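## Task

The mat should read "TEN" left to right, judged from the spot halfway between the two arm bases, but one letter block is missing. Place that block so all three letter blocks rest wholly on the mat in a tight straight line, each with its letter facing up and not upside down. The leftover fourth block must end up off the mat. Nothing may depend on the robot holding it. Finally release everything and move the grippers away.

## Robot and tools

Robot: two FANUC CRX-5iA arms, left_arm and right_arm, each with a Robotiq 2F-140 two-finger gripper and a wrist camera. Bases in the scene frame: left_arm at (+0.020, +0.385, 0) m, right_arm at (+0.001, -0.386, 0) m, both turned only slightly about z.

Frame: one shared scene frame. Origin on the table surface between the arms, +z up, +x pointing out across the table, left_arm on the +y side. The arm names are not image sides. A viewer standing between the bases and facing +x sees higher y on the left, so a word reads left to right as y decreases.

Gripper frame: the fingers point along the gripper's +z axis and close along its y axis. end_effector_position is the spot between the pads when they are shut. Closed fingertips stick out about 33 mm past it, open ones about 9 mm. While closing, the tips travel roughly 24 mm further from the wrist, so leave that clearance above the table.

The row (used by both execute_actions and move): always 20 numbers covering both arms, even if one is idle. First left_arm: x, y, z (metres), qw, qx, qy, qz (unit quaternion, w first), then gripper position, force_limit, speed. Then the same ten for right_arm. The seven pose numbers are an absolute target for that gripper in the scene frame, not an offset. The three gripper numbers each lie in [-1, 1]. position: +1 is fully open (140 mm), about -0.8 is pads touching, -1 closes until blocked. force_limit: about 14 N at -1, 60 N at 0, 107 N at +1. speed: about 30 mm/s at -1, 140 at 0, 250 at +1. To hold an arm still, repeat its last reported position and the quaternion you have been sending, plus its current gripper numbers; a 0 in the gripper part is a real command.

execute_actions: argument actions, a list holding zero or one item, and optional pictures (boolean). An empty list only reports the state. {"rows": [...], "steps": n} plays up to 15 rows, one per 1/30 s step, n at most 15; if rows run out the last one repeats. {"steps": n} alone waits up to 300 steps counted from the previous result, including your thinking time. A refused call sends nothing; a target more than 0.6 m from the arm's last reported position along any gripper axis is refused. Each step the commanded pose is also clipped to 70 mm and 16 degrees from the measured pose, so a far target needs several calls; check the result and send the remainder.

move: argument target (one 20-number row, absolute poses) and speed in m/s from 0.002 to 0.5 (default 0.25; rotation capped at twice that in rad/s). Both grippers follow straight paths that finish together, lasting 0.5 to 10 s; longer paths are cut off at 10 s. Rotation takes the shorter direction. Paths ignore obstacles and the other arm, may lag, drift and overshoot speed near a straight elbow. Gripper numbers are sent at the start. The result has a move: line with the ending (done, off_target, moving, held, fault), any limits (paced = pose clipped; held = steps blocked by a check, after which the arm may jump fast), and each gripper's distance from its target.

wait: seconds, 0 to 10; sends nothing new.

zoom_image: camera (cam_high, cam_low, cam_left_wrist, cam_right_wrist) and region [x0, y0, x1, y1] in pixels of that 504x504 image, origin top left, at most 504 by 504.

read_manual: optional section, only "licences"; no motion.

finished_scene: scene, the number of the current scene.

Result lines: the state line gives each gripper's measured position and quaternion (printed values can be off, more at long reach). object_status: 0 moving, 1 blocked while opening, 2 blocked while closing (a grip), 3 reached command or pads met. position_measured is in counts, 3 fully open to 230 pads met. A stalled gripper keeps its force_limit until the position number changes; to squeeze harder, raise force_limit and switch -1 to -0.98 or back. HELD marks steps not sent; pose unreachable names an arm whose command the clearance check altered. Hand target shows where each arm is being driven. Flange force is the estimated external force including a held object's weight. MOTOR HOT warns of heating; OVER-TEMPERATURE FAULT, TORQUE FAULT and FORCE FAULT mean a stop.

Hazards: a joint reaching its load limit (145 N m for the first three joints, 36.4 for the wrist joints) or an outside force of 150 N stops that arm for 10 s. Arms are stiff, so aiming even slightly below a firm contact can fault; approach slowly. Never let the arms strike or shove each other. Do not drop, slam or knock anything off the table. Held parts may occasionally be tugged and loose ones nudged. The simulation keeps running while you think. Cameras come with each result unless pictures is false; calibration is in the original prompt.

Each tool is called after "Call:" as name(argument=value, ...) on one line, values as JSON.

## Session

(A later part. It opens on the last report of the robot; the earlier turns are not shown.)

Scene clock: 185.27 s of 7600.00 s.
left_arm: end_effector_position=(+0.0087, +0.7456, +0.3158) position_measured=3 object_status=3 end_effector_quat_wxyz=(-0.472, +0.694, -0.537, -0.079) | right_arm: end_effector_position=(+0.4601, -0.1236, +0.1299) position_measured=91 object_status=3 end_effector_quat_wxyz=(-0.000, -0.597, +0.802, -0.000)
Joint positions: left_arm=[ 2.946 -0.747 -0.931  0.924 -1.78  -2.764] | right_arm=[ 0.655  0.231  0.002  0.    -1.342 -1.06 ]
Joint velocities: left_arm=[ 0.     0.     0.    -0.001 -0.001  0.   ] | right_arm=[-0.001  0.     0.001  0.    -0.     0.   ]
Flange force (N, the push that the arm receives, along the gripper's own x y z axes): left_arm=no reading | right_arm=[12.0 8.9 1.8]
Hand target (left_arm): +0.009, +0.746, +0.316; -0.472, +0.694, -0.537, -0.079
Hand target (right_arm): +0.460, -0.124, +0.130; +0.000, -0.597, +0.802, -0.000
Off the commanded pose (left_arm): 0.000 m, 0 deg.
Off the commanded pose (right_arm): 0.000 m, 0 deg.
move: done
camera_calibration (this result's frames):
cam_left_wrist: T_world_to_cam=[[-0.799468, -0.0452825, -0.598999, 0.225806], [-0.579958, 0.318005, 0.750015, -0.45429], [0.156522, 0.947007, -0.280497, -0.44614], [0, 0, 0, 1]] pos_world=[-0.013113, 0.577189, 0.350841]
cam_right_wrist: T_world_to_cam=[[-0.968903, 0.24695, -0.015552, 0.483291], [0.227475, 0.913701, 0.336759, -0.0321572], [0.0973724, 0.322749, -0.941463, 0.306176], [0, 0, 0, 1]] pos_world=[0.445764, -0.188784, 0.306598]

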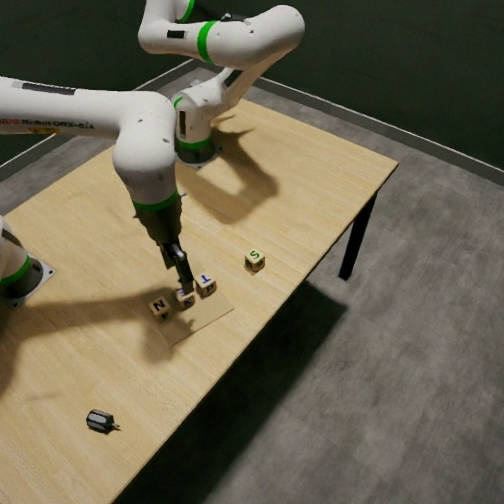

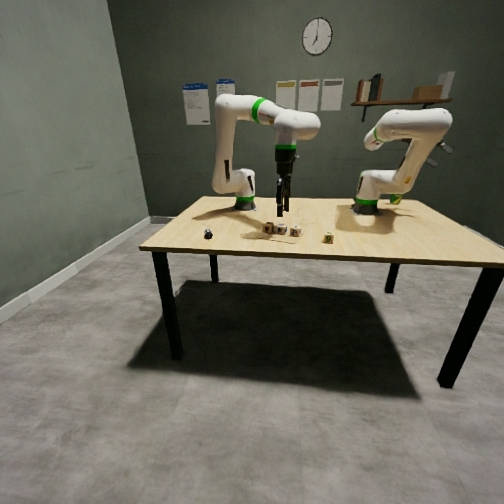

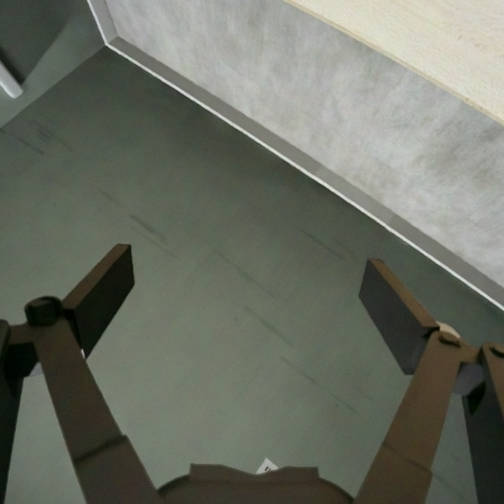

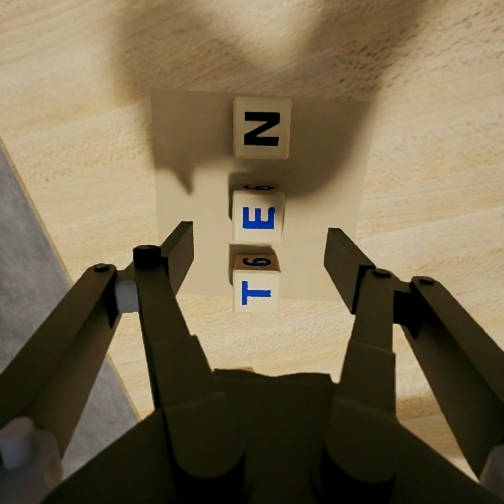

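Call:
move(target=[0.0087, 0.7456, 0.3158, -0.472, 0.694, -0.537, -0.079, 1, 0, 0, 0.30, -0.20, 0.27, 0, 0.59693, -0.80230, 0, 0.3, 0, -0.2], speed=0.35)

Call:
zoom_image(camera="cam_high", region=[120, 230, 290, 360])

Scene clock: 188.67 s of 7600.00 s.
left_arm: end_effector_position=(+0.0087, +0.7456, +0.3158) position_measured=3 object_status=3 end_effector_quat_wxyz=(-0.472, +0.694, -0.537, -0.079) | right_arm: end_effector_position=(+0.3006, -0.2001, +0.2700) position_measured=91 object_status=3 end_effector_quat_wxyz=(+0.000, -0.597, +0.802, -0.000)
Joint positions: left_arm=[ 2.946 -0.747 -0.931  0.924 -1.78  -2.764] | right_arm=[ 0.822 -0.247 -0.145  0.001 -1.673 -1.226]
Joint velocities: left_arm=[-0.    -0.     0.     0.001  0.     0.001] | right_arm=[-0.    -0.001  0.    -0.    -0.    -0.   ]
Flange force (N, the push that the arm receives, along the gripper's own x y z axes): left_arm=no reading | right_arm=[4.7 6.7 4.4]
Hand target (left_arm): +0.009, +0.746, +0.316; -0.472, +0.694, -0.537, -0.079
Hand target (right_arm): +0.301, -0.200, +0.270; +0.000, -0.597, +0.802, -0.000
Off the commanded pose (left_arm): 0.000 m, 0 deg.
Off the commanded pose (right_arm): 0.001 m, 0 deg.
move: done
camera_calibration (this result's frames):
cam_left_wrist: T_world_to_cam=[[-0.799469, -0.0452826, -0.598999, 0.225806], [-0.579958, 0.318005, 0.750015, -0.45429], [0.156522, 0.947007, -0.280497, -0.44614], [0, 0, 0, 1]] pos_world=[-0.013113, 0.577189, 0.350841]
cam_right_wrist: T_world_to_cam=[[-0.968849, 0.247117, -0.0162601, 0.350028], [0.227422, 0.913779, 0.33658, 0.0269498], [0.0980329, 0.322398, -0.941514, 0.477975], [0, 0, 0, 1]] pos_world=[0.286138, -0.265222, 0.446641]

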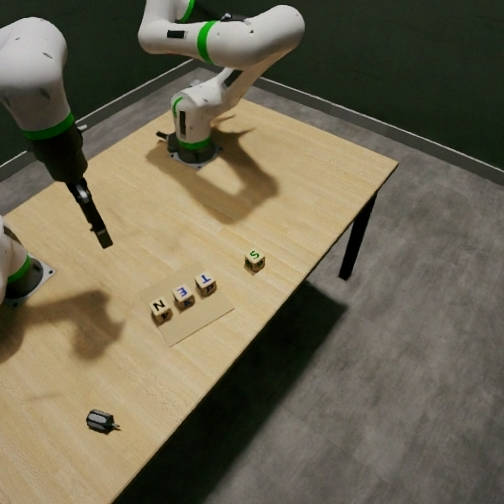

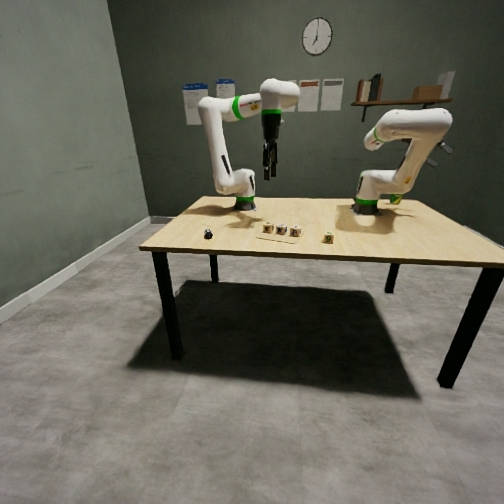

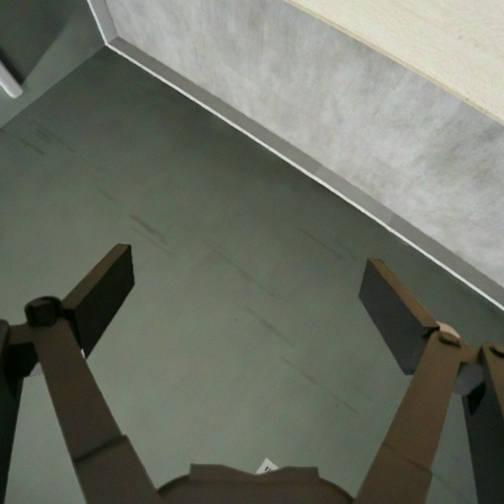

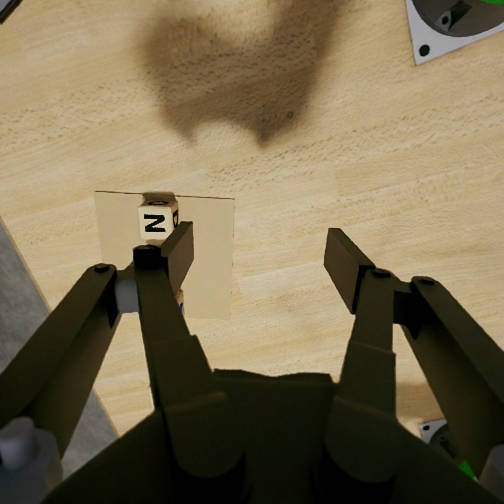

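Region (120, 230, 290, 360) of cam_high's 504x504 image, scaled by 2.965, with more detail than that image has; it fills the top 385 rows of this view, and the rest is white.

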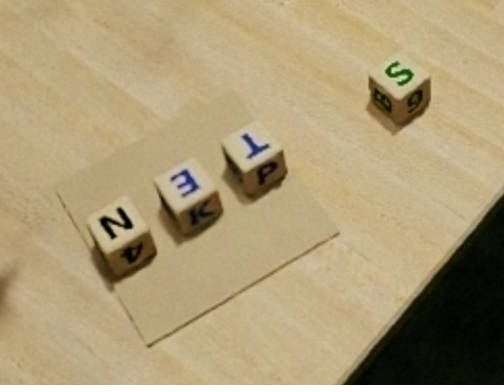

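Call:
finished_scene(scene=2)

The scene is finished: the task was done.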